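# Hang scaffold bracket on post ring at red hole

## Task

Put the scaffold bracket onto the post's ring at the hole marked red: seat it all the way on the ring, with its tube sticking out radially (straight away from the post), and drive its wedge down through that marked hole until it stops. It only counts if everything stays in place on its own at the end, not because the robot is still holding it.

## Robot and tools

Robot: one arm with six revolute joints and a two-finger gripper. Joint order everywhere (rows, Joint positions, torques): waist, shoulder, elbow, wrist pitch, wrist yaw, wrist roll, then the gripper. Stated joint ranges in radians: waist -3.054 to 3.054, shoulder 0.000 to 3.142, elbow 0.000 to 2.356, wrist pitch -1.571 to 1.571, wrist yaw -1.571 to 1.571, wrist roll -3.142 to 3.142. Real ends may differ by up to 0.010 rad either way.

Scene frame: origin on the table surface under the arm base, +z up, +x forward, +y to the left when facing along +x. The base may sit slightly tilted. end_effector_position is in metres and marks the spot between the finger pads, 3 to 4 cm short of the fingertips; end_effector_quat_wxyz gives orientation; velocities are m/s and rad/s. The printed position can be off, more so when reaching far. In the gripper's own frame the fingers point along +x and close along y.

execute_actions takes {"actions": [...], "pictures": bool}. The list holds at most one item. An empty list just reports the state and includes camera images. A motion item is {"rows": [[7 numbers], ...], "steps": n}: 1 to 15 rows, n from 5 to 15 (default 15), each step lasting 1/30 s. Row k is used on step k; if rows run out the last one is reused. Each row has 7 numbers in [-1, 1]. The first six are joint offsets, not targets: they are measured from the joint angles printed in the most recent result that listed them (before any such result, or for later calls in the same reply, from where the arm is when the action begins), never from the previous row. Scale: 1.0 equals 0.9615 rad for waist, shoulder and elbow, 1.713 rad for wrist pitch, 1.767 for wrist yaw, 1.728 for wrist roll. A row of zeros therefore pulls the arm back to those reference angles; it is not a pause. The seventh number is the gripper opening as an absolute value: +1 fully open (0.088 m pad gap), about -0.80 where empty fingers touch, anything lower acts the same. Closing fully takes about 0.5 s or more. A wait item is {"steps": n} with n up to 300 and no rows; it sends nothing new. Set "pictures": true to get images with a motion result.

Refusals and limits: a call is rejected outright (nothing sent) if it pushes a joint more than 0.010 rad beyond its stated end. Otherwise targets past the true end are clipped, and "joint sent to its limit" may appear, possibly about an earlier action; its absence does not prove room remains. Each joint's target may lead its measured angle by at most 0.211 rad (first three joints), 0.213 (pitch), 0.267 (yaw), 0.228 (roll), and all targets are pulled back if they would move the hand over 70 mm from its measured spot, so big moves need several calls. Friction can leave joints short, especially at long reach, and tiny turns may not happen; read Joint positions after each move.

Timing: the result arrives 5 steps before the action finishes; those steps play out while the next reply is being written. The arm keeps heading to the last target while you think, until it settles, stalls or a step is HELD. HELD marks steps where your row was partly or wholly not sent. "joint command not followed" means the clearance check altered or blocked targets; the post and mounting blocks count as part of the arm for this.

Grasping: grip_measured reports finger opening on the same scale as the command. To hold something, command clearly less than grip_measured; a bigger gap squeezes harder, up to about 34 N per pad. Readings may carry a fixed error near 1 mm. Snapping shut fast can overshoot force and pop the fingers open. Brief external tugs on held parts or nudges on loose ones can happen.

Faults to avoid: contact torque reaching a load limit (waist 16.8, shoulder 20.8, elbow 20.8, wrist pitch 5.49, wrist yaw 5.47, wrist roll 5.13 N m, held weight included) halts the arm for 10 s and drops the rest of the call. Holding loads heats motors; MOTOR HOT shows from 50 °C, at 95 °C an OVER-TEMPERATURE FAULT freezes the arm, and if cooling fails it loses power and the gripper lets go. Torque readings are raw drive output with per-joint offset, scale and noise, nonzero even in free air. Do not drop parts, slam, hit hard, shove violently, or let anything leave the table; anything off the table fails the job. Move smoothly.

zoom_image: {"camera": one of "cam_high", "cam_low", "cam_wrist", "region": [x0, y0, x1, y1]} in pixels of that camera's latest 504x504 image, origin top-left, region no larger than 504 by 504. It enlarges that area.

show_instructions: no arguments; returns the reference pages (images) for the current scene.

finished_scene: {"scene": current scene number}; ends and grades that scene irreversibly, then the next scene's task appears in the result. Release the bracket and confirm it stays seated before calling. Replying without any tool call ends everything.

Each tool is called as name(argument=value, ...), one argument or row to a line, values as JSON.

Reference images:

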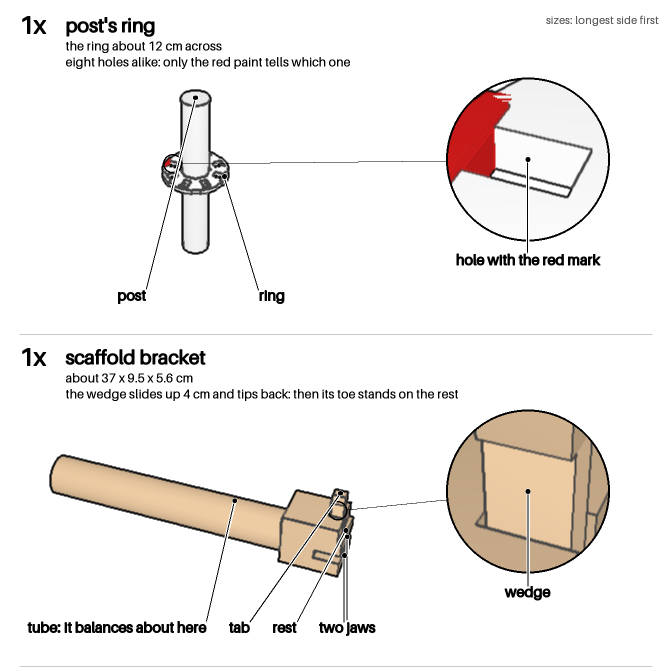

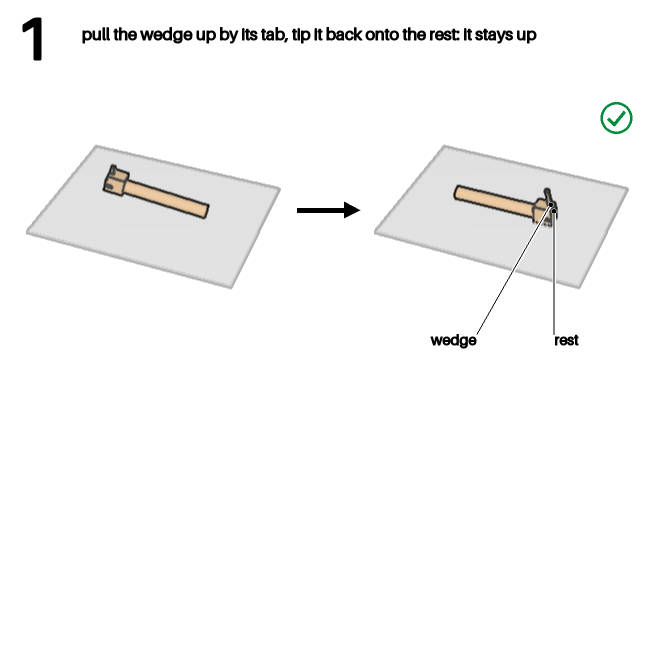

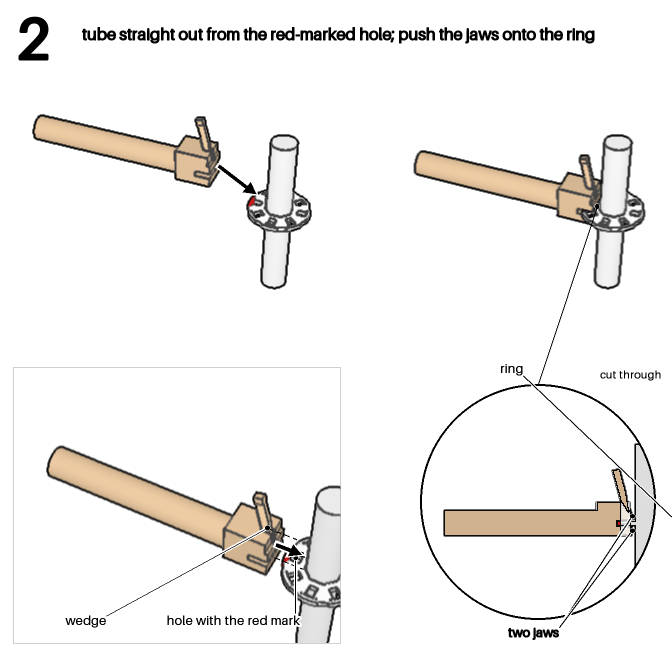

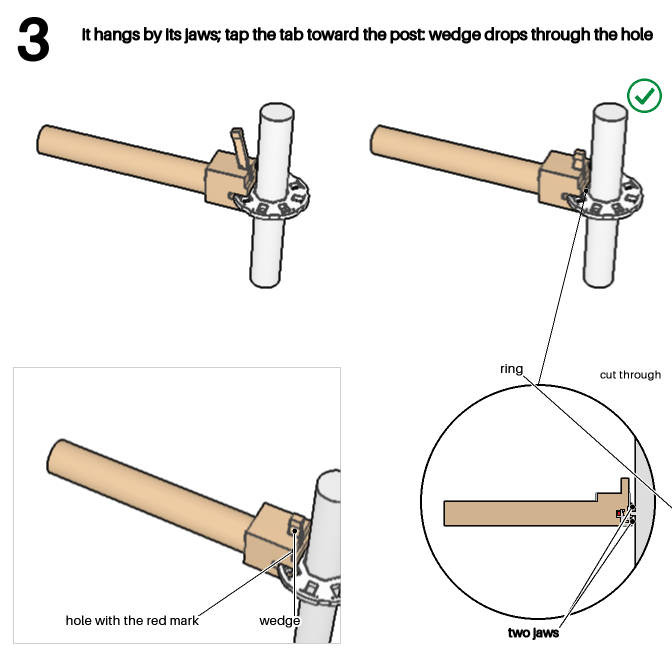

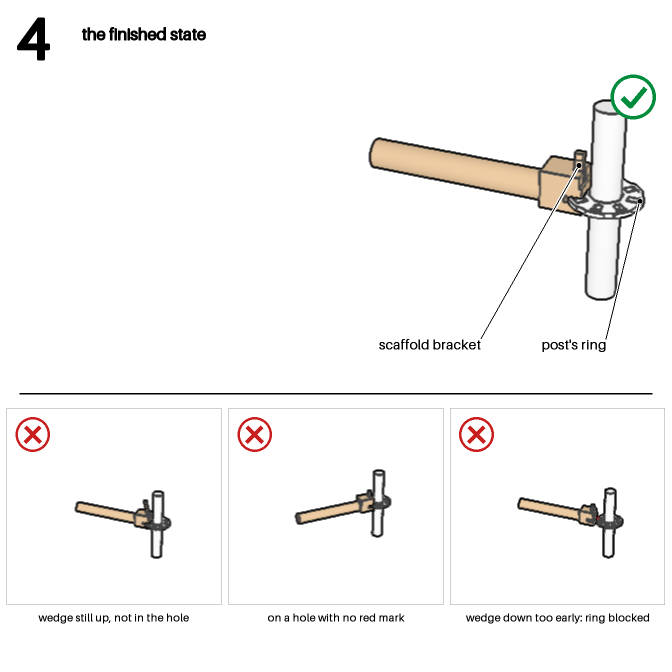

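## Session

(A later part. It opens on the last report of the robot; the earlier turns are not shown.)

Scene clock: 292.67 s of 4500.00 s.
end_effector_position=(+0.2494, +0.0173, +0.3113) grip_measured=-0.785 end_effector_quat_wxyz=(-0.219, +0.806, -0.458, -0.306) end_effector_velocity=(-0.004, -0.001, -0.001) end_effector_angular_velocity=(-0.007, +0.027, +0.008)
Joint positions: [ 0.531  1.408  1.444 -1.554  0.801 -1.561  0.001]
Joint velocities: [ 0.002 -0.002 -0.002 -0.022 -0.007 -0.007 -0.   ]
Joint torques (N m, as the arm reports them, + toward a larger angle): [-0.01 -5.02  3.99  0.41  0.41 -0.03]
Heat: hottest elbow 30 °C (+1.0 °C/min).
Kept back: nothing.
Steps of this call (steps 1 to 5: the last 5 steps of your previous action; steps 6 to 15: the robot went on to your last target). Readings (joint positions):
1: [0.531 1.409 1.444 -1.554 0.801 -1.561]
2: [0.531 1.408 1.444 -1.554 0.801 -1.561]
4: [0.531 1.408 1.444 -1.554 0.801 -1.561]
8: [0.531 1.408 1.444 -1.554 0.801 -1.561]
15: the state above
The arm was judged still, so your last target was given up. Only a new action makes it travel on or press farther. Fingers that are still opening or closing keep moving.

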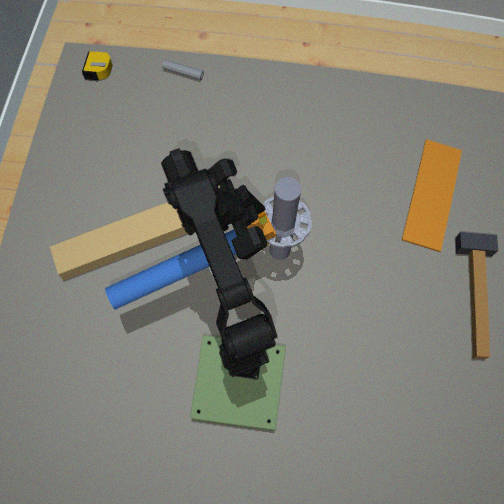

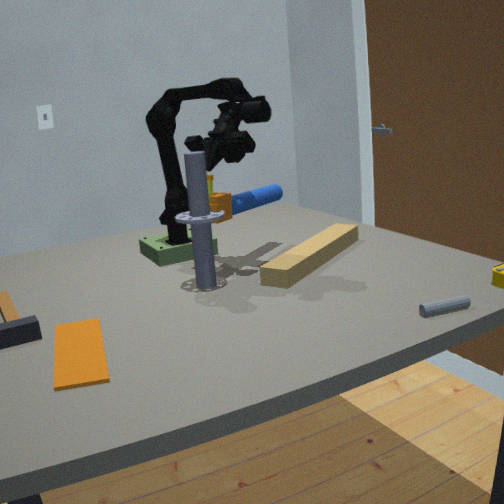

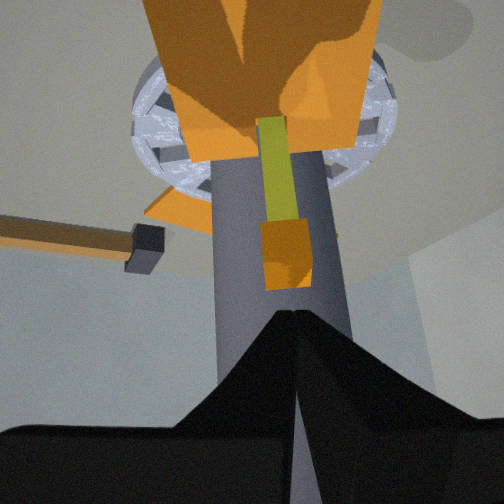

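execute_actions(
  actions=[
    {"rows": [[0,0.004,-0.007,0,0,0,-1],[0,0.008,-0.014,0,0,0,-1],[0,0.012,-0.021,0,0,0,-1],[0,0.016,-0.028,0,0,0,-1],[0,0.02,-0.035,0,0,0,-1],[0,0.024,-0.042,0,0,0,-1],[0,0.028,-0.049,0,0,0,-1],[0,0.032,-0.056,0,0,0,-1]], "steps": 15},
  ],
)

execute_actions(
  actions=[
    {"steps": 15},
  ],
  pictures=true,
)

zoom_image(
  camera="cam_low",
  region=[160, 110, 290, 230],
)

Scene clock: 293.50 s of 4500.00 s.
end_effector_position=(+0.2491, +0.0160, +0.3016) grip_measured=-0.785 end_effector_quat_wxyz=(-0.197, +0.804, -0.467, -0.312) end_effector_velocity=(+0.003, +0.000, -0.005) end_effector_angular_velocity=(-0.016, +0.012, +0.012)
Joint positions: [ 0.532  1.424  1.414 -1.555  0.813 -1.561  0.001]
Joint velocities: [-0.002  0.007 -0.017  0.022  0.007 -0.022  0.   ]
Joint torques (N m, as the arm reports them, + toward a larger angle): [-0.16 -3.44  2.7   0.54 -0.04 -0.03]
Heat: hottest elbow 30 °C (+1.0 °C/min).
Steps of this call (steps 1 to 15: nothing new was sent; steps 16 to 25: the first 10 steps of this action). Readings (joint positions):
16: [0.531 1.408 1.444 -1.554 0.801 -1.561]
17: [0.531 1.408 1.444 -1.554 0.801 -1.561]
19: [0.531 1.408 1.440 -1.554 0.801 -1.561]
23: [0.531 1.419 1.418 -1.554 0.801 -1.561]
25: the state above

Scene clock: 294.00 s of 4500.00 s.
end_effector_position=(+0.2490, +0.0160, +0.3013) grip_measured=-0.785 end_effector_quat_wxyz=(-0.197, +0.804, -0.467, -0.313) end_effector_velocity=(-0.001, -0.002, +0.001) end_effector_angular_velocity=(-0.013, +0.007, +0.002)
Joint positions: [ 0.532  1.424  1.412 -1.555  0.813 -1.561  0.001]
Joint velocities: [-0.002 -0.002 -0.002 -0.007  0.007 -0.007 -0.   ]
Joint torques (N m, as the arm reports them, + toward a larger angle): [-0.16 -3.2   2.49  0.51 -0.04 -0.04]
Heat: hottest elbow 30 °C (+1.0 °C/min).
Kept back: nothing.
Steps of this call (steps 1 to 5: the last 5 steps of your previous action; steps 6 to 15: the robot went on to your last target). Readings (joint positions):
1: [0.532 1.424 1.413 -1.555 0.813 -1.561]
2: [0.532 1.424 1.413 -1.555 0.813 -1.561]
4: [0.532 1.424 1.413 -1.555 0.813 -1.561]
8: [0.532 1.424 1.412 -1.555 0.813 -1.561]
15: the state above
The arm was judged still, so your last target was given up. Only a new action makes it travel on or press farther. Fingers that are still opening or closing keep moving.

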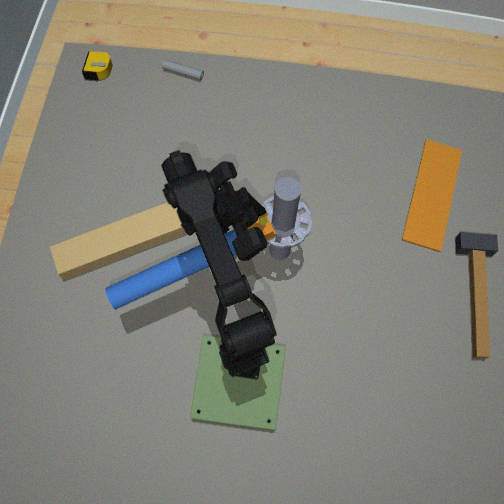

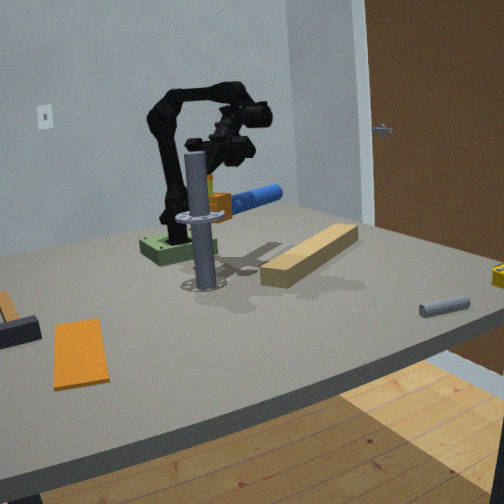

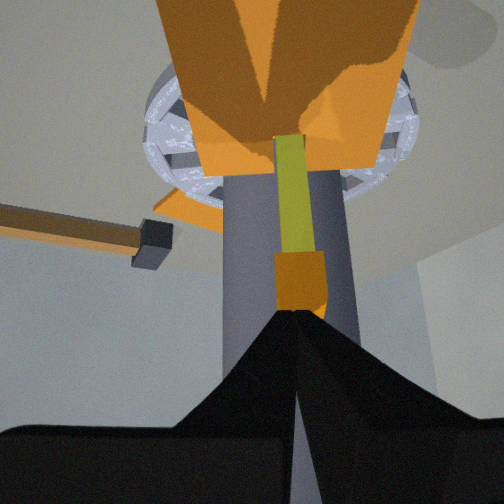

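Region (160, 110, 290, 230) of cam_low's 504x504 image, scaled by 3.877, with more detail than that image has; it fills the top 465 rows of this view, and the rest is white.

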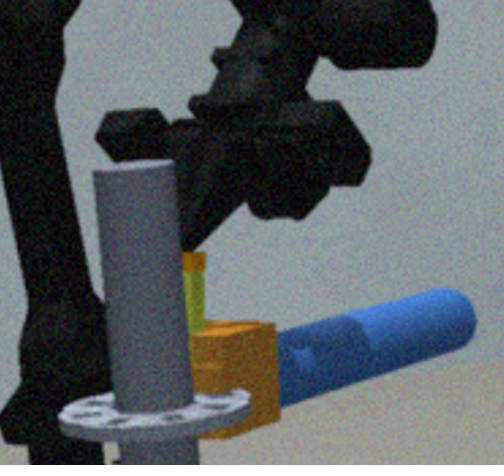

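execute_actions(
  actions=[
    {"rows": [[0,-0.05,0.08,0,0,0,-1],[0,-0.1,0.165,0.005,0,0,-1]], "steps": 15},
  ],
)

execute_actions(
  actions=[
    {"rows": [[0,-0.01,0,0.0,-0.455,-0.066,1]], "steps": 15},
  ],
)

execute_actions(
  actions=[
    {"steps": 20},
  ],
)

Scene clock: 294.83 s of 4500.00 s.
end_effector_position=(+0.2447, +0.0138, +0.3627) grip_measured=-0.785 end_effector_quat_wxyz=(-0.302, +0.820, -0.419, -0.248) end_effector_velocity=(-0.000, +0.000, +0.002) end_effector_angular_velocity=(+0.003, +0.000, +0.014)
Joint positions: [ 0.532  1.322  1.567 -1.545  0.812 -1.561  0.001]
Joint velocities: [-0.002 -0.007  0.002  0.007 -0.007 -0.022  0.   ]
Joint torques (N m, as the arm reports them, + toward a larger angle): [-0.02 -3.08  4.47  0.88  0.48 -0.01]
Heat: hottest elbow 30 °C (+1.0 °C/min).
Steps of this call (steps 1 to 15: nothing new was sent; steps 16 to 25: the first 10 steps of this action). Readings (joint positions):
16: [0.532 1.420 1.420 -1.555 0.811 -1.561]
17: [0.532 1.413 1.439 -1.556 0.806 -1.561]
19: [0.532 1.389 1.495 -1.546 0.805 -1.561]
23: [0.532 1.327 1.562 -1.545 0.812 -1.561]
25: the state above

Scene clock: 295.33 s of 4500.00 s.
end_effector_position=(+0.2126, +0.0968, +0.3190) grip_measured=+0.175 end_effector_quat_wxyz=(-0.386, +0.712, -0.271, -0.521) end_effector_velocity=(-0.096, +0.183, -0.027) end_effector_angular_velocity=(+1.101, +0.638, +0.452)
Joint positions: [ 0.53   1.322  1.568 -1.545  0.137 -1.669  0.048]
Joint velocities: [ 0.027 -0.002 -0.002 -0.007 -1.341 -0.051  0.175]
Joint torques (N m, as the arm reports them, + toward a larger angle): [-0.05 -4.84  4.43  0.99 -0.12 -0.04]
Heat: hottest elbow 30 °C (+1.0 °C/min).
Steps of this call (steps 1 to 5: the last 5 steps of your previous action; steps 6 to 15: the first 10 steps of this action, its rows measured from where the robot was after step 5). Readings (joint positions):
5: [0.532 1.325 1.567 -1.545 0.812 -1.561]
6: [0.530 1.324 1.568 -1.545 0.765 -1.585]
7: [0.529 1.323 1.568 -1.545 0.687 -1.611]
9: [0.529 1.322 1.568 -1.545 0.544 -1.641]
13: [0.529 1.322 1.568 -1.545 0.259 -1.665]
15: the state above

Scene clock: 296.00 s of 4500.00 s.
end_effector_position=(+0.2034, +0.1135, +0.3178) grip_measured=+1.000 end_effector_quat_wxyz=(-0.403, +0.681, -0.240, -0.563) end_effector_velocity=(-0.002, -0.002, -0.001) end_effector_angular_velocity=(+0.001, +0.009, +0.002)
Joint positions: [ 0.532  1.321  1.568 -1.545  0.012 -1.673  0.088]
Joint velocities: [-0.007 -0.002 -0.002 -0.007 -0.007 -0.007  0.   ]
Joint torques (N m, as the arm reports them, + toward a larger angle): [ 0.07 -4.74  4.44  1.   -0.27 -0.06]
Heat: hottest elbow 30 °C (+1.0 °C/min).
Kept back: nothing.
Steps of this call (steps 1 to 5: the last 5 steps of your previous action; steps 6 to 20: the robot went on to your last target). Readings (joint positions):
1: [0.531 1.322 1.568 -1.545 0.101 -1.670]
2: [0.532 1.322 1.568 -1.545 0.075 -1.671]
4: [0.532 1.321 1.568 -1.545 0.045 -1.672]
8: [0.532 1.321 1.568 -1.545 0.020 -1.673]
20: the state above

execute_actions(
  actions=[
    {"rows": [[0,0.01,-0.1,0.11,0,0,1],[0,0.02,-0.2,0.111,0,0,1],[0,0.053,-0.4,0.111,0,0,1]], "steps": 15},
  ],
)

execute_actions(
  actions=[
    {"steps": 15},
  ],
)

execute_actions(
  actions=[
    {"rows": [[0,0,0,0,0,0,0.3],[0,0,0,0,0,0,0.1],[0,0,0,0,0,0,-0.1],[0,0,0,0,0,0,-0.3],[0,0,0,0,0,0,-0.6]], "steps": 15},
  ],
)

Scene clock: 296.57 s of 4500.00 s.
end_effector_position=(+0.1970, +0.1097, +0.2111) grip_measured=+1.000 end_effector_quat_wxyz=(-0.333, +0.640, -0.316, -0.616) end_effector_velocity=(-0.036, -0.020, -0.084) end_effector_angular_velocity=(-0.108, +0.206, +0.005)
Joint positions: [ 0.532  1.381  1.204 -1.368  0.012 -1.673  0.088]
Joint velocities: [-0.002  0.012 -0.315  0.095 -0.007 -0.007  0.   ]
Joint torques (N m, as the arm reports them, + toward a larger angle): [-0.05 -6.19  5.49  0.92 -0.12  0.  ]
Heat: hottest elbow 30 °C (+1.0 °C/min).
Steps of this call (steps 1 to 7: the robot went on to your last target; steps 8 to 17: the first 10 steps of this action). Readings (joint positions):
8: [0.532 1.320 1.555 -1.516 0.012 -1.673]
9: [0.532 1.315 1.524 -1.455 0.012 -1.673]
11: [0.532 1.322 1.437 -1.403 0.012 -1.673]
15: [0.532 1.372 1.244 -1.375 0.012 -1.673]
17: the state above

Scene clock: 297.07 s of 4500.00 s.
end_effector_position=(+0.1968, +0.1096, +0.2091) grip_measured=+1.000 end_effector_quat_wxyz=(-0.334, +0.640, -0.315, -0.616) end_effector_velocity=(-0.003, +0.001, -0.000) end_effector_angular_velocity=(+0.015, +0.017, +0.020)
Joint positions: [ 0.532  1.377  1.193 -1.358  0.012 -1.673  0.088]
Joint velocities: [-0.002 -0.002 -0.002 -0.007 -0.022 -0.022  0.   ]
Joint torques (N m, as the arm reports them, + toward a larger angle): [-0.09 -5.34  3.8   0.74 -0.14  0.  ]
Heat: hottest elbow 30 °C (+1.0 °C/min).
Kept back: nothing.
Steps of this call (steps 1 to 5: the last 5 steps of your previous action; steps 6 to 15: the robot went on to your last target). Readings (joint positions):
1: [0.532 1.381 1.198 -1.365 0.012 -1.673]
2: [0.532 1.379 1.197 -1.363 0.012 -1.673]
4: [0.532 1.377 1.197 -1.359 0.012 -1.673]
8: [0.532 1.377 1.195 -1.358 0.012 -1.673]
15: the state above

Scene clock: 297.40 s of 4500.00 s.
end_effector_position=(+0.1956, +0.1090, +0.2091) grip_measured=+0.246 end_effector_quat_wxyz=(-0.333, +0.639, -0.317, -0.617) end_effector_velocity=(-0.002, -0.003, -0.001) end_effector_angular_velocity=(-0.013, +0.007, +0.019)
Joint positions: [ 0.532  1.377  1.193 -1.364  0.011 -1.672  0.051]
Joint velocities: [-0.002 -0.002 -0.007 -0.007  0.007 -0.022 -0.   ]
Joint torques (N m, as the arm reports them, + toward a larger angle): [ 0.01 -4.77  4.64  0.97 -0.13 -0.05]
Heat: hottest elbow 30 °C (+1.0 °C/min).
Steps of this call (steps 1 to 10: the first 10 steps of this action). Readings (joint positions):
1: [0.532 1.377 1.193 -1.358 0.012 -1.673]
2: [0.532 1.377 1.193 -1.358 0.012 -1.673]
4: [0.532 1.377 1.193 -1.358 0.012 -1.673]
8: [0.532 1.377 1.193 -1.364 0.011 -1.672]
10: the state above

execute_actions(
  actions=[
    {"rows": [[0,-0.002,0.01,0,0,0,-0.6],[0,-0.004,0.018,0,0,0,-0.6],[0,-0.006,0.024,0,0,0,-0.6],[0,-0.009,0.03,0,0,0,-0.6],[0,-0.012,0.036,0,0,0,-0.6],[0,-0.014,0.04,0,0,0,-0.6],[0,-0.016,0.044,0,0,0,-0.6]], "steps": 15},
  ],
)

execute_actions(
  actions=[
    {"steps": 15},
  ],
  pictures=true,
)

zoom_image(
  camera="cam_low",
  region=[160, 110, 290, 230],
)

Scene clock: 297.97 s of 4500.00 s.
end_effector_position=(+0.1981, +0.1110, +0.2134) grip_measured=+0.245 end_effector_quat_wxyz=(-0.339, +0.640, -0.312, -0.614) end_effector_velocity=(+0.007, +0.007, +0.015) end_effector_angular_velocity=(+0.044, -0.034, +0.006)
Joint positions: [ 0.532  1.377  1.21  -1.365  0.008 -1.669  0.051]
Joint velocities: [-0.002 -0.002  0.056 -0.007 -0.022 -0.007 -0.   ]
Joint torques (N m, as the arm reports them, + toward a larger angle): [-0.04 -6.56  6.53  0.62  0.04 -0.09]
Heat: hottest elbow 30 °C (+1.0 °C/min).
Steps of this call (steps 1 to 5: the last 5 steps of your previous action; steps 6 to 7: the robot went on to your last target; steps 8 to 17: the first 10 steps of this action). Readings (joint positions):
8: [0.532 1.377 1.193 -1.364 0.011 -1.672]
9: [0.532 1.377 1.193 -1.364 0.011 -1.672]
11: [0.532 1.377 1.195 -1.364 0.011 -1.672]
15: [0.532 1.377 1.204 -1.365 0.009 -1.669]
17: the state above

Scene clock: 298.47 s of 4500.00 s.
end_effector_position=(+0.1989, +0.1115, +0.2147) grip_measured=+0.245 end_effector_quat_wxyz=(-0.341, +0.641, -0.310, -0.614) end_effector_velocity=(-0.002, -0.001, -0.000) end_effector_angular_velocity=(+0.002, +0.010, +0.020)
Joint positions: [ 0.532  1.377  1.215 -1.365  0.008 -1.67   0.051]
Joint velocities: [-0.002 -0.002 -0.002 -0.007 -0.007 -0.022 -0.   ]
Joint torques (N m, as the arm reports them, + toward a larger angle): [-0.03 -6.59  6.52  0.61  0.04 -0.09]
Heat: hottest elbow 30 °C (+1.0 °C/min).
Kept back: nothing.
Steps of this call (steps 1 to 5: the last 5 steps of your previous action; steps 6 to 15: the robot went on to your last target). Readings (joint positions):
1: [0.532 1.377 1.211 -1.365 0.008 -1.669]
2: [0.532 1.377 1.212 -1.365 0.008 -1.670]
4: [0.532 1.377 1.214 -1.365 0.008 -1.670]
8: [0.532 1.377 1.214 -1.365 0.008 -1.670]
15: the state above
The arm was judged still, so your last target was given up. Only a new action makes it travel on or press farther. Fingers that are still opening or closing keep moving.

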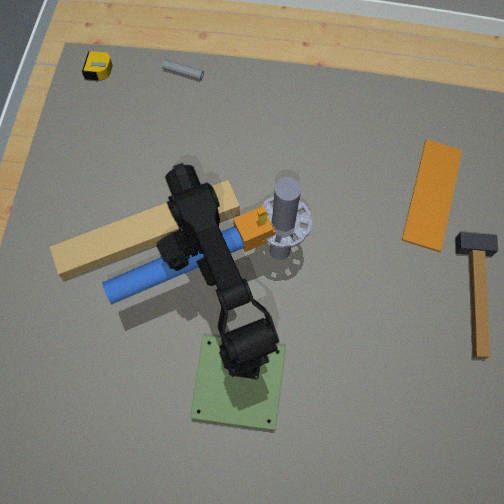

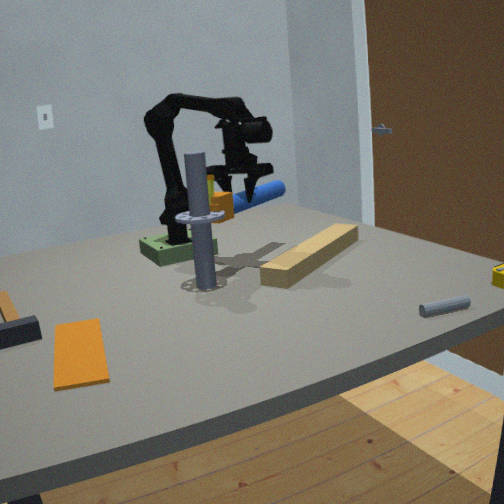

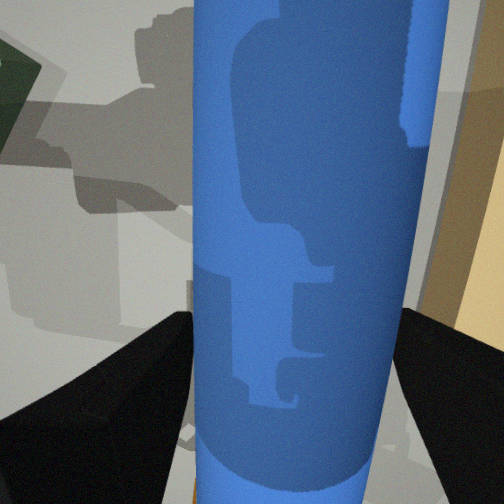

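Region (160, 110, 290, 230) of cam_low's 504x504 image, scaled by 3.877, with more detail than that image has; it fills the top 465 rows of this view, and the rest is white.

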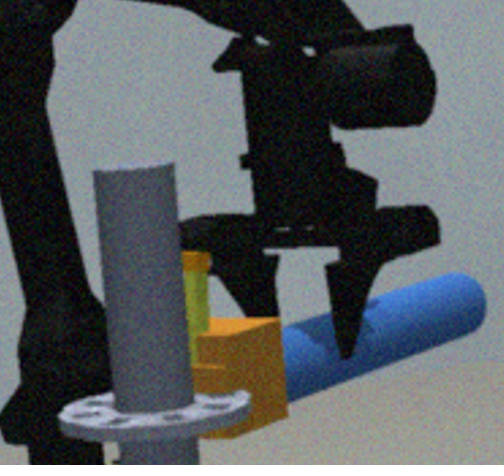

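execute_actions(
  actions=[
    {"rows": [[0.005,0.002,-0.003,0,0,0,-0.6],[0.01,0.004,-0.006,0,0,0,-0.6],[0.015,0.006,-0.009,0,0,0,-0.6],[0.02,0.008,-0.012,0,0,0,-0.6],[0.025,0.008,-0.014,0,0,0,-0.6],[0.03,0.008,-0.014,0,0,0,-0.6],[0.035,0.008,-0.014,0,0,0,-0.6],[0.04,0.008,-0.014,0,0,0,-0.6]], "steps": 15},
  ],
)

execute_actions(
  actions=[
    {"steps": 15},
  ],
  pictures=true,
)

zoom_image(
  camera="cam_low",
  region=[160, 110, 290, 230],
)

zoom_image(
  camera="cam_high",
  region=[220, 170, 320, 270],
)

Scene clock: 299.27 s of 4500.00 s.
end_effector_position=(+0.1946, +0.1153, +0.2118) grip_measured=+0.245 end_effector_quat_wxyz=(-0.327, +0.645, -0.307, -0.619) end_effector_velocity=(-0.015, +0.010, -0.006) end_effector_angular_velocity=(-0.031, +0.036, +0.068)
Joint positions: [ 0.56   1.38   1.206 -1.366  0.015 -1.67   0.051]
Joint velocities: [ 0.076  0.007 -0.017 -0.022  0.007  0.007 -0.001]
Joint torques (N m, as the arm reports them, + toward a larger angle): [ 0.24 -4.38  4.35  0.67 -0.41  0.  ]
Heat: hottest elbow 30 °C (+1.0 °C/min).
Steps of this call (steps 1 to 14: nothing new was sent; steps 15 to 24: the first 10 steps of this action). Readings (joint positions):
15: [0.532 1.377 1.215 -1.365 0.008 -1.670]
16: [0.532 1.377 1.215 -1.365 0.008 -1.670]
18: [0.536 1.377 1.213 -1.365 0.008 -1.670]
22: [0.553 1.379 1.208 -1.366 0.014 -1.670]
24: the state above

Scene clock: 299.77 s of 4500.00 s.
end_effector_position=(+0.1937, +0.1165, +0.2113) grip_measured=+0.245 end_effector_quat_wxyz=(-0.325, +0.645, -0.305, -0.620) end_effector_velocity=(+0.002, +0.002, +0.000) end_effector_angular_velocity=(+0.010, -0.002, -0.009)
Joint positions: [ 0.566  1.381  1.205 -1.366  0.013 -1.67   0.051]
Joint velocities: [-0.002  0.002  0.002  0.007 -0.007  0.007  0.   ]
Joint torques (N m, as the arm reports them, + toward a larger angle): [ 0.4  -4.44  4.3   0.64 -0.37 -0.02]
Heat: hottest elbow 30 °C (+1.0 °C/min).
Kept back: nothing.
Steps of this call (steps 1 to 5: the last 5 steps of your previous action; steps 6 to 15: the robot went on to your last target). Readings (joint positions):
1: [0.562 1.380 1.206 -1.366 0.015 -1.670]
2: [0.564 1.380 1.206 -1.366 0.014 -1.670]
4: [0.565 1.380 1.205 -1.366 0.014 -1.670]
8: [0.565 1.380 1.205 -1.366 0.013 -1.670]
15: the state above
The arm was judged still, so your last target was given up. Only a new action makes it travel on or press farther. Fingers that are still opening or closing keep moving.

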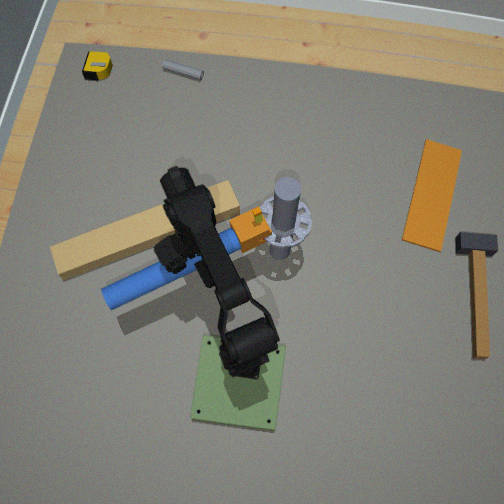

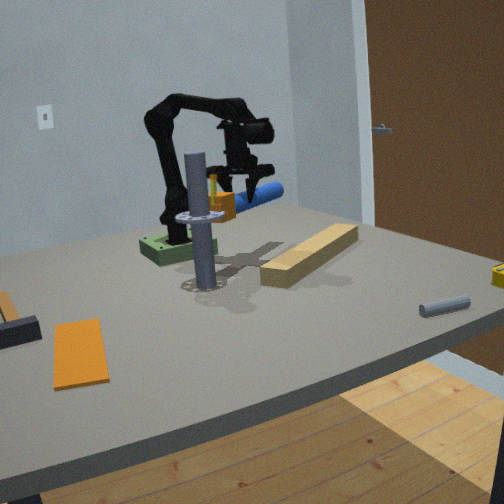

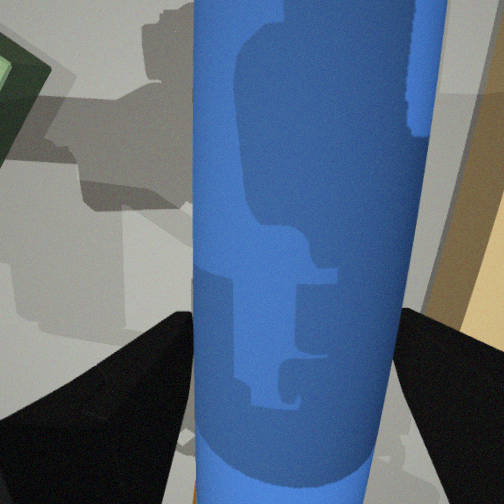

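Region (160, 110, 290, 230) of cam_low's 504x504 image, scaled by 3.877, with more detail than that image has; it fills the top 465 rows of this view, and the rest is white.

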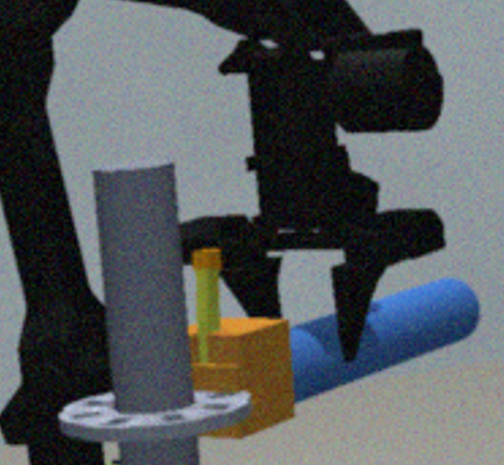

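Region (220, 170, 320, 270) of cam_high's 504x504 image, scaled by 5.040, with more detail than that image has.

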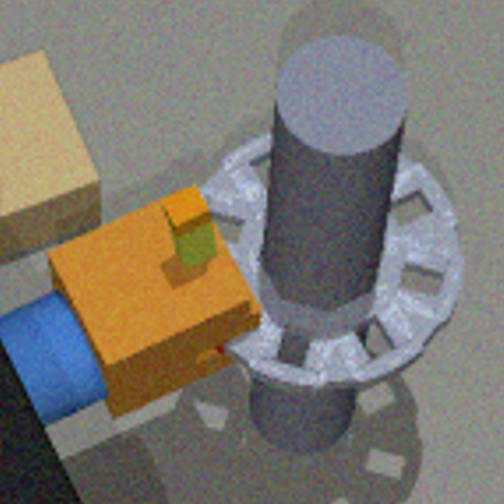

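execute_actions(
  actions=[
    {"rows": [[0.005,0,0,0,0,0,-0.6],[0.01,0,0,0,0,0,-0.6],[0.015,0,0,0,0,0,-0.6],[0.02,0,0,0,0,0,-0.6],[0.025,0,0,0,0,0,-0.6],[0.03,0,0,0,0,0,-0.6],[0.035,0,0,0,0,0,-0.6],[0.04,0,0,0,0,0,-0.6]], "steps": 15},
  ],
)

execute_actions(
  actions=[
    {"steps": 15},
  ],
  pictures=true,
)

zoom_image(
  camera="cam_low",
  region=[160, 110, 290, 230],
)

zoom_image(
  camera="cam_high",
  region=[220, 170, 320, 270],
)

Scene clock: 302.67 s of 4500.00 s.
end_effector_position=(+0.1901, +0.1222, +0.2109) grip_measured=+0.244 end_effector_quat_wxyz=(-0.314, +0.650, -0.296, -0.625) end_effector_velocity=(-0.010, +0.014, +0.001) end_effector_angular_velocity=(+0.004, +0.006, +0.078)
Joint positions: [ 0.596  1.382  1.204 -1.366  0.014 -1.67   0.051]
Joint velocities: [ 0.071 -0.002  0.002 -0.007 -0.007 -0.007 -0.   ]
Joint torques (N m, as the arm reports them, + toward a larger angle): [ 0.14 -4.93  4.77  0.53 -0.16 -0.01]
Heat: hottest elbow 30 °C (+1.0 °C/min).
Steps of this call (steps 1 to 77: nothing new was sent; steps 78 to 87: the first 10 steps of this action). Readings (joint positions):
78: [0.566 1.382 1.204 -1.366 0.013 -1.670]
79: [0.567 1.382 1.204 -1.366 0.013 -1.670]
81: [0.571 1.382 1.204 -1.366 0.014 -1.670]
85: [0.588 1.382 1.204 -1.366 0.014 -1.670]
87: the state above

Scene clock: 303.17 s of 4500.00 s.
end_effector_position=(+0.1895, +0.1230, +0.2109) grip_measured=+0.244 end_effector_quat_wxyz=(-0.313, +0.651, -0.295, -0.626) end_effector_velocity=(-0.004, -0.003, -0.000) end_effector_angular_velocity=(-0.019, +0.014, +0.009)
Joint positions: [ 0.6    1.382  1.204 -1.366  0.014 -1.67   0.051]
Joint velocities: [ 0.002 -0.002 -0.002 -0.022  0.007 -0.007  0.   ]
Joint torques (N m, as the arm reports them, + toward a larger angle): [ 0.35 -4.94  4.83  0.52 -0.17  0.  ]
Heat: hottest elbow 30 °C (+1.0 °C/min).
Kept back: nothing.
Steps of this call (steps 1 to 5: the last 5 steps of your previous action; steps 6 to 15: the robot went on to your last target). Readings (joint positions):
1: [0.598 1.382 1.204 -1.366 0.014 -1.670]
2: [0.599 1.382 1.204 -1.366 0.014 -1.670]
4: [0.600 1.382 1.204 -1.366 0.014 -1.670]
8: [0.600 1.382 1.204 -1.366 0.014 -1.670]
15: the state above
The arm was judged still, so your last target was given up. Only a new action makes it travel on or press farther. Fingers that are still opening or closing keep moving.

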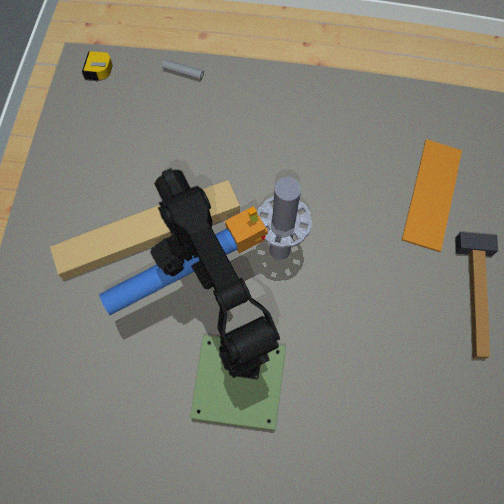

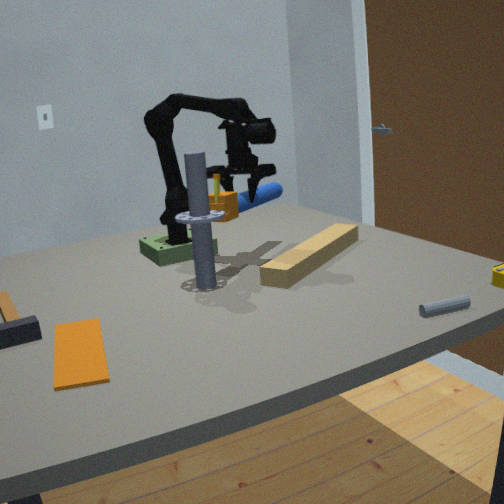

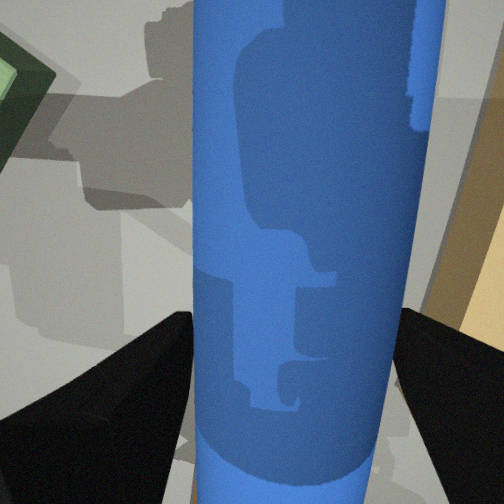

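Region (160, 110, 290, 230) of cam_low's 504x504 image, scaled by 3.877, with more detail than that image has; it fills the top 465 rows of this view, and the rest is white.

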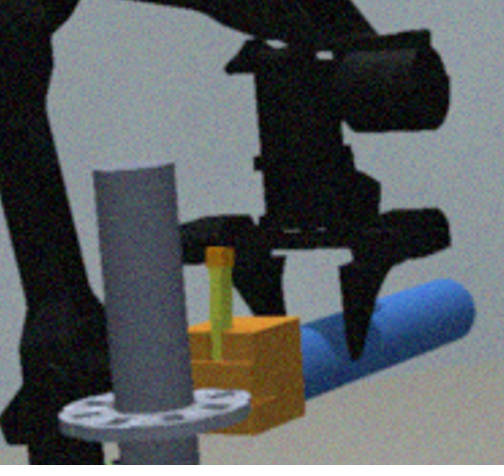

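Region (220, 170, 320, 270) of cam_high's 504x504 image, scaled by 5.040, with more detail than that image has.

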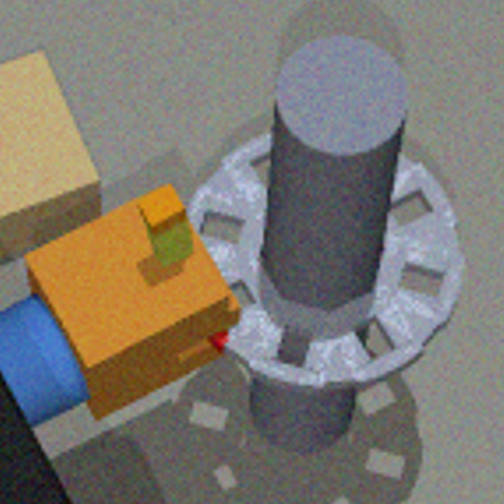

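execute_actions(
  actions=[
    {"rows": [[-0.01,0,0,0,0,0,-0.6],[-0.02,0,0,0,0,0,-0.6],[-0.03,0,0,0,0,0,-0.6],[-0.04,0,0,0,0,0,-0.6],[-0.05,0,0,0,0,0,-0.6],[-0.06,0,0,0,0,0,-0.6],[-0.068,0,0,0,0,0,-0.6],[-0.074,0,0,0,0,0,-0.6],[-0.078,0,0,0,0,0,-0.6]], "steps": 15},
  ],
)

execute_actions(
  actions=[
    {"steps": 12},
  ],
  pictures=true,
)

zoom_image(
  camera="cam_high",
  region=[220, 170, 320, 270],
)

Scene clock: 304.23 s of 4500.00 s.
end_effector_position=(+0.1966, +0.1111, +0.2108) grip_measured=+0.244 end_effector_quat_wxyz=(-0.332, +0.641, -0.315, -0.616) end_effector_velocity=(+0.014, -0.031, +0.001) end_effector_angular_velocity=(+0.007, +0.007, -0.161)
Joint positions: [ 0.54   1.382  1.204 -1.366  0.014 -1.67   0.051]
Joint velocities: [-0.154 -0.007 -0.002 -0.007 -0.007  0.007 -0.   ]
Joint torques (N m, as the arm reports them, + toward a larger angle): [-0.12 -4.85  4.67  0.54 -0.15 -0.02]
Heat: hottest elbow 30 °C (+1.0 °C/min).
Steps of this call (steps 1 to 22: nothing new was sent; steps 23 to 32: the first 10 steps of this action). Readings (joint positions):
23: [0.600 1.382 1.204 -1.366 0.014 -1.670]
24: [0.599 1.382 1.204 -1.366 0.014 -1.670]
26: [0.588 1.382 1.204 -1.366 0.014 -1.670]
30: [0.553 1.382 1.204 -1.366 0.014 -1.670]
32: the state above

Scene clock: 304.63 s of 4500.00 s.
end_effector_position=(+0.1974, +0.1097, +0.2108) grip_measured=+0.244 end_effector_quat_wxyz=(-0.334, +0.640, -0.317, -0.615) end_effector_velocity=(-0.000, +0.002, +0.001) end_effector_angular_velocity=(+0.012, -0.007, +0.010)
Joint positions: [ 0.532  1.382  1.204 -1.366  0.013 -1.67   0.051]
Joint velocities: [ 0.002 -0.007 -0.002  0.007 -0.007 -0.007 -0.   ]
Joint torques (N m, as the arm reports them, + toward a larger angle): [-0.71 -4.87  4.7   0.53 -0.08 -0.02]
Heat: hottest elbow 30 °C (+1.0 °C/min).
Kept back: nothing.
Steps of this call (steps 1 to 5: the last 5 steps of your previous action; steps 6 to 12: the robot went on to your last target). Readings (joint positions):
1: [0.536 1.382 1.204 -1.366 0.014 -1.670]
2: [0.533 1.382 1.204 -1.366 0.014 -1.670]
4: [0.532 1.382 1.204 -1.366 0.014 -1.670]
8: [0.532 1.382 1.204 -1.366 0.014 -1.670]
12: the state above

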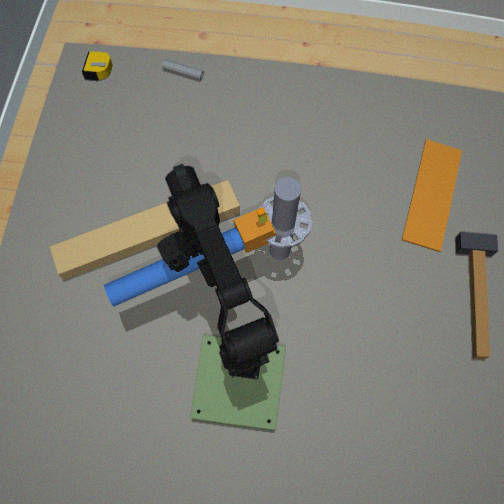

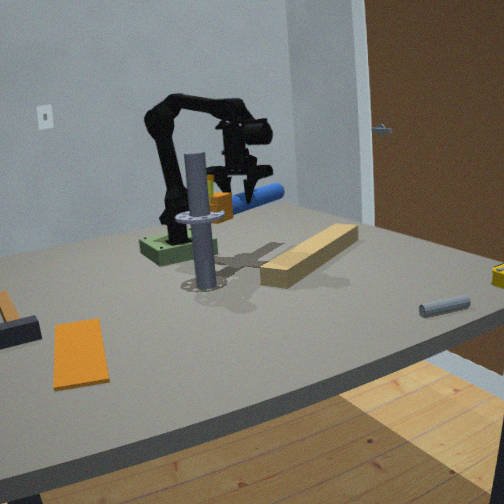

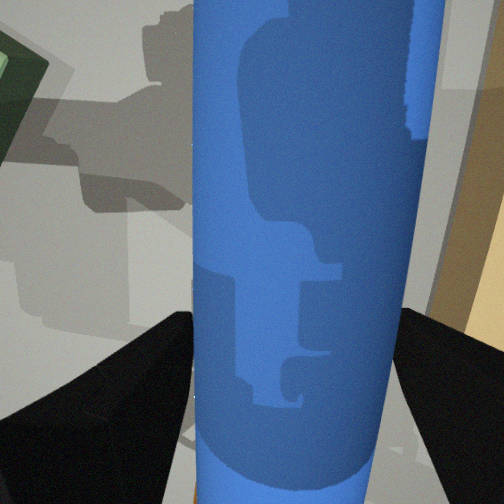

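Region (220, 170, 320, 270) of cam_high's 504x504 image, scaled by 5.040, with more detail than that image has.

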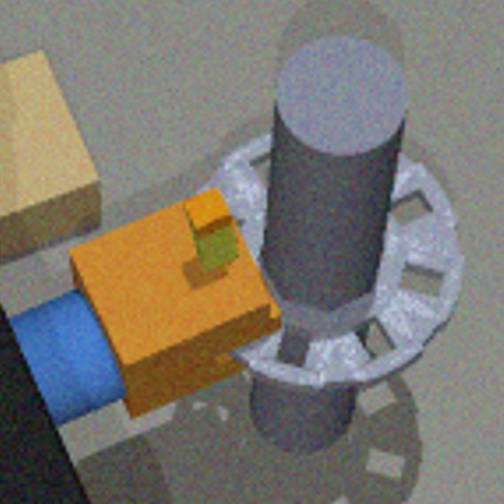

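execute_actions(
  actions=[
    {"rows": [[0,0,0,0,0,0,0.2],[0,0,0,0,0,0,0.6],[0,0,0,0,0,0,1],[0,0,0,0,0,0,1],[0,0,0.02,0,0,0,1],[0,-0.01,0.1,-0.02,0,0,1],[0,-0.03,0.2,-0.06,0,0,1],[0,-0.06,0.38,-0.106,0,0,1]], "steps": 15},
  ],
)

execute_actions(
  actions=[
    {"steps": 12},
  ],
)

execute_actions(
  actions=[
    {"rows": [[0.07,0,0,0,0.447,0.064,-1]], "steps": 15},
  ],
)

execute_actions(
  actions=[
    {"steps": 20},
  ],
)

Scene clock: 305.37 s of 4500.00 s.
end_effector_position=(+0.2016, +0.1123, +0.2628) grip_measured=+0.562 end_effector_quat_wxyz=(-0.359, +0.655, -0.291, -0.598) end_effector_velocity=(+0.067, +0.040, +0.529) end_effector_angular_velocity=(+0.760, -1.329, +0.008)
Joint positions: [ 0.532  1.365  1.394 -1.488  0.013 -1.67   0.067]
Joint velocities: [-0.002 -0.408  1.702 -0.579 -0.007 -0.007  0.176]
Joint torques (N m, as the arm reports them, + toward a larger angle): [-0.04 -5.77  5.51  0.44 -0.11  0.01]
Heat: hottest elbow 30 °C (+1.0 °C/min).
Steps of this call (steps 1 to 12: the robot went on to your last target; steps 13 to 22: the first 10 steps of this action). Readings (joint positions):
13: [0.532 1.382 1.204 -1.366 0.013 -1.670]
14: [0.532 1.382 1.204 -1.366 0.013 -1.670]
16: [0.532 1.382 1.204 -1.366 0.013 -1.670]
20: [0.532 1.384 1.285 -1.432 0.013 -1.670]
22: the state above

Scene clock: 305.77 s of 4500.00 s.
end_effector_position=(+0.2028, +0.1131, +0.3157) grip_measured=+1.000 end_effector_quat_wxyz=(-0.402, +0.679, -0.243, -0.563) end_effector_velocity=(-0.006, -0.003, +0.003) end_effector_angular_velocity=(-0.004, +0.017, +0.007)
Joint positions: [ 0.532  1.32   1.559 -1.544  0.013 -1.67   0.088]
Joint velocities: [-0.002 -0.002  0.017 -0.037 -0.007 -0.007  0.   ]
Joint torques (N m, as the arm reports them, + toward a larger angle): [-0.04 -3.58  5.31  0.78 -0.12  0.  ]
Heat: hottest elbow 30 °C (+1.0 °C/min).
Kept back: nothing.
Steps of this call (steps 1 to 5: the last 5 steps of your previous action; steps 6 to 12: the robot went on to your last target). Readings (joint positions):
1: [0.532 1.351 1.447 -1.501 0.013 -1.670]
2: [0.532 1.339 1.491 -1.509 0.013 -1.670]
4: [0.532 1.319 1.541 -1.528 0.013 -1.670]
8: [0.532 1.316 1.558 -1.540 0.013 -1.670]
12: the state above

Scene clock: 306.10 s of 4500.00 s.
end_effector_position=(+0.2381, +0.0426, +0.3484) grip_measured=-0.155 end_effector_quat_wxyz=(-0.315, +0.814, -0.375, -0.312) end_effector_velocity=(+0.048, -0.137, +0.112) end_effector_angular_velocity=(-0.968, -0.655, -0.357)
Joint positions: [ 0.593  1.32   1.56  -1.544  0.682 -1.566  0.031]
Joint velocities: [ 0.007 -0.007 -0.002 -0.007  1.223  0.037 -0.175]
Joint torques (N m, as the arm reports them, + toward a larger angle): [ 0.47 -4.01  4.43  1.01  0.49  0.07]
Heat: hottest elbow 30 °C (+1.0 °C/min).
Steps of this call (steps 1 to 10: the first 10 steps of this action). Readings (joint positions):
1: [0.542 1.320 1.560 -1.544 0.065 -1.647]
2: [0.559 1.320 1.560 -1.544 0.142 -1.622]
4: [0.580 1.320 1.560 -1.544 0.282 -1.593]
8: [0.593 1.320 1.560 -1.544 0.568 -1.570]
10: the state above

Scene clock: 306.77 s of 4500.00 s.
end_effector_position=(+0.2424, +0.0306, +0.3598) grip_measured=-0.785 end_effector_quat_wxyz=(-0.294, +0.831, -0.392, -0.264) end_effector_velocity=(-0.002, -0.002, -0.001) end_effector_angular_velocity=(-0.002, +0.014, -0.000)
Joint positions: [ 0.596  1.32   1.56  -1.544  0.799 -1.562  0.001]
Joint velocities: [-0.007 -0.002 -0.002 -0.007 -0.007 -0.007 -0.   ]
Joint torques (N m, as the arm reports them, + toward a larger angle): [ 0.28 -4.04  4.46  1.    0.58  0.06]
Heat: hottest elbow 30 °C (+1.0 °C/min).
Kept back: nothing.
Steps of this call (steps 1 to 5: the last 5 steps of your previous action; steps 6 to 20: the robot went on to your last target). Readings (joint positions):
1: [0.594 1.320 1.560 -1.544 0.716 -1.565]
2: [0.594 1.320 1.560 -1.544 0.740 -1.564]
4: [0.595 1.320 1.560 -1.544 0.769 -1.563]
8: [0.596 1.320 1.560 -1.544 0.792 -1.562]
20: the state above

Descend: sh +0.09 rad, el −0.22 rad.

execute_actions(
  actions=[
    {"rows": [[0,0.03,-0.08,0,0,0,-1],[0,0.06,-0.16,0,0,0,-1],[0,0.094,-0.229,-0.004,0,0,-1]], "steps": 15},
  ],
)

execute_actions(
  actions=[
    {"steps": 15},
  ],
  pictures=true,
)

zoom_image(
  camera="cam_low",
  region=[160, 110, 290, 230],
)

Scene clock: 307.30 s of 4500.00 s.
end_effector_position=(+0.2400, +0.0289, +0.2853) grip_measured=-0.785 end_effector_quat_wxyz=(-0.168, +0.811, -0.448, -0.336) end_effector_velocity=(-0.005, -0.005, -0.003) end_effector_angular_velocity=(-0.023, +0.022, -0.007)
Joint positions: [ 0.596  1.416  1.347 -1.549  0.799 -1.562  0.001]
Joint velocities: [-0.002 -0.002 -0.017 -0.022  0.007  0.007  0.   ]
Joint torques (N m, as the arm reports them, + toward a larger angle): [-0.14 -5.9   4.26  0.28  0.47 -0.03]
Heat: hottest elbow 30 °C (+1.0 °C/min).
Steps of this call (steps 1 to 6: the robot went on to your last target; steps 7 to 16: the first 10 steps of this action). Readings (joint positions):
7: [0.596 1.321 1.552 -1.542 0.801 -1.562]
8: [0.596 1.323 1.530 -1.541 0.803 -1.562]
10: [0.596 1.340 1.455 -1.547 0.803 -1.562]
14: [0.596 1.412 1.357 -1.549 0.799 -1.562]
16: the state above

Scene clock: 307.80 s of 4500.00 s.
end_effector_position=(+0.2395, +0.0286, +0.2861) grip_measured=-0.785 end_effector_quat_wxyz=(-0.169, +0.812, -0.448, -0.335) end_effector_velocity=(-0.002, -0.001, -0.001) end_effector_angular_velocity=(-0.001, +0.015, +0.002)
Joint positions: [ 0.596  1.413  1.347 -1.549  0.799 -1.562  0.001]
Joint velocities: [-0.002 -0.002 -0.002 -0.007 -0.007 -0.007 -0.   ]
Joint torques (N m, as the arm reports them, + toward a larger angle): [-0.01 -5.16  3.87  0.25  0.47 -0.03]
Heat: hottest elbow 30 °C (+1.0 °C/min).
Kept back: nothing.
Steps of this call (steps 1 to 5: the last 5 steps of your previous action; steps 6 to 15: the robot went on to your last target). Readings (joint positions):
1: [0.596 1.415 1.347 -1.549 0.799 -1.562]
2: [0.596 1.413 1.347 -1.549 0.799 -1.562]
4: [0.596 1.413 1.347 -1.549 0.799 -1.562]
8: [0.596 1.413 1.347 -1.549 0.799 -1.562]
15: the state above
The arm was judged still, so your last target was given up. Only a new action makes it travel on or press farther. Fingers that are still opening or closing keep moving.

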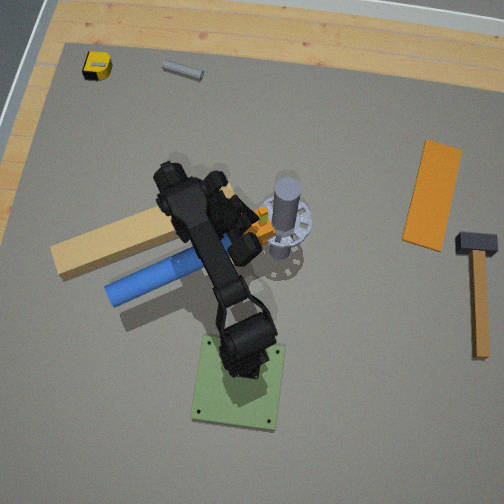

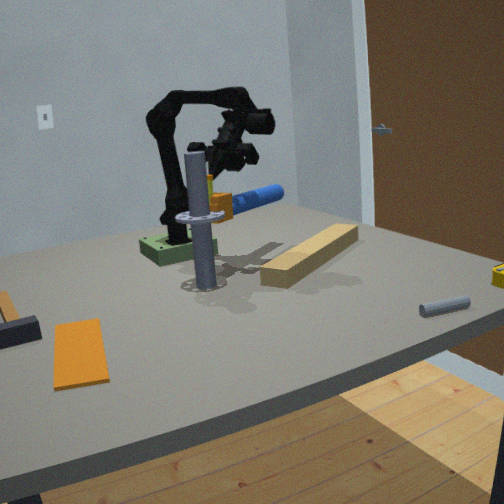

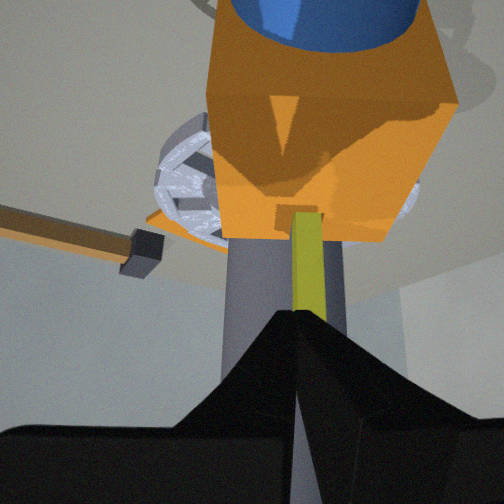

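Region (160, 110, 290, 230) of cam_low's 504x504 image, scaled by 3.877, with more detail than that image has; it fills the top 465 rows of this view, and the rest is white.

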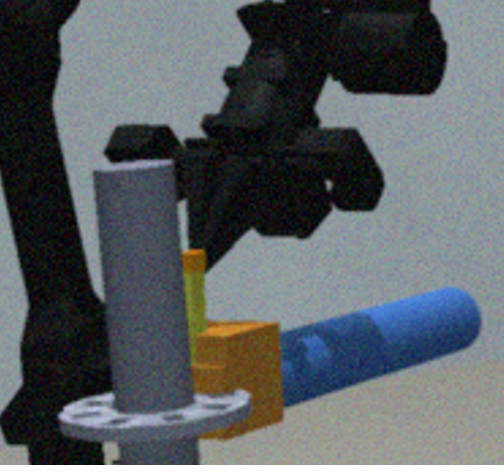

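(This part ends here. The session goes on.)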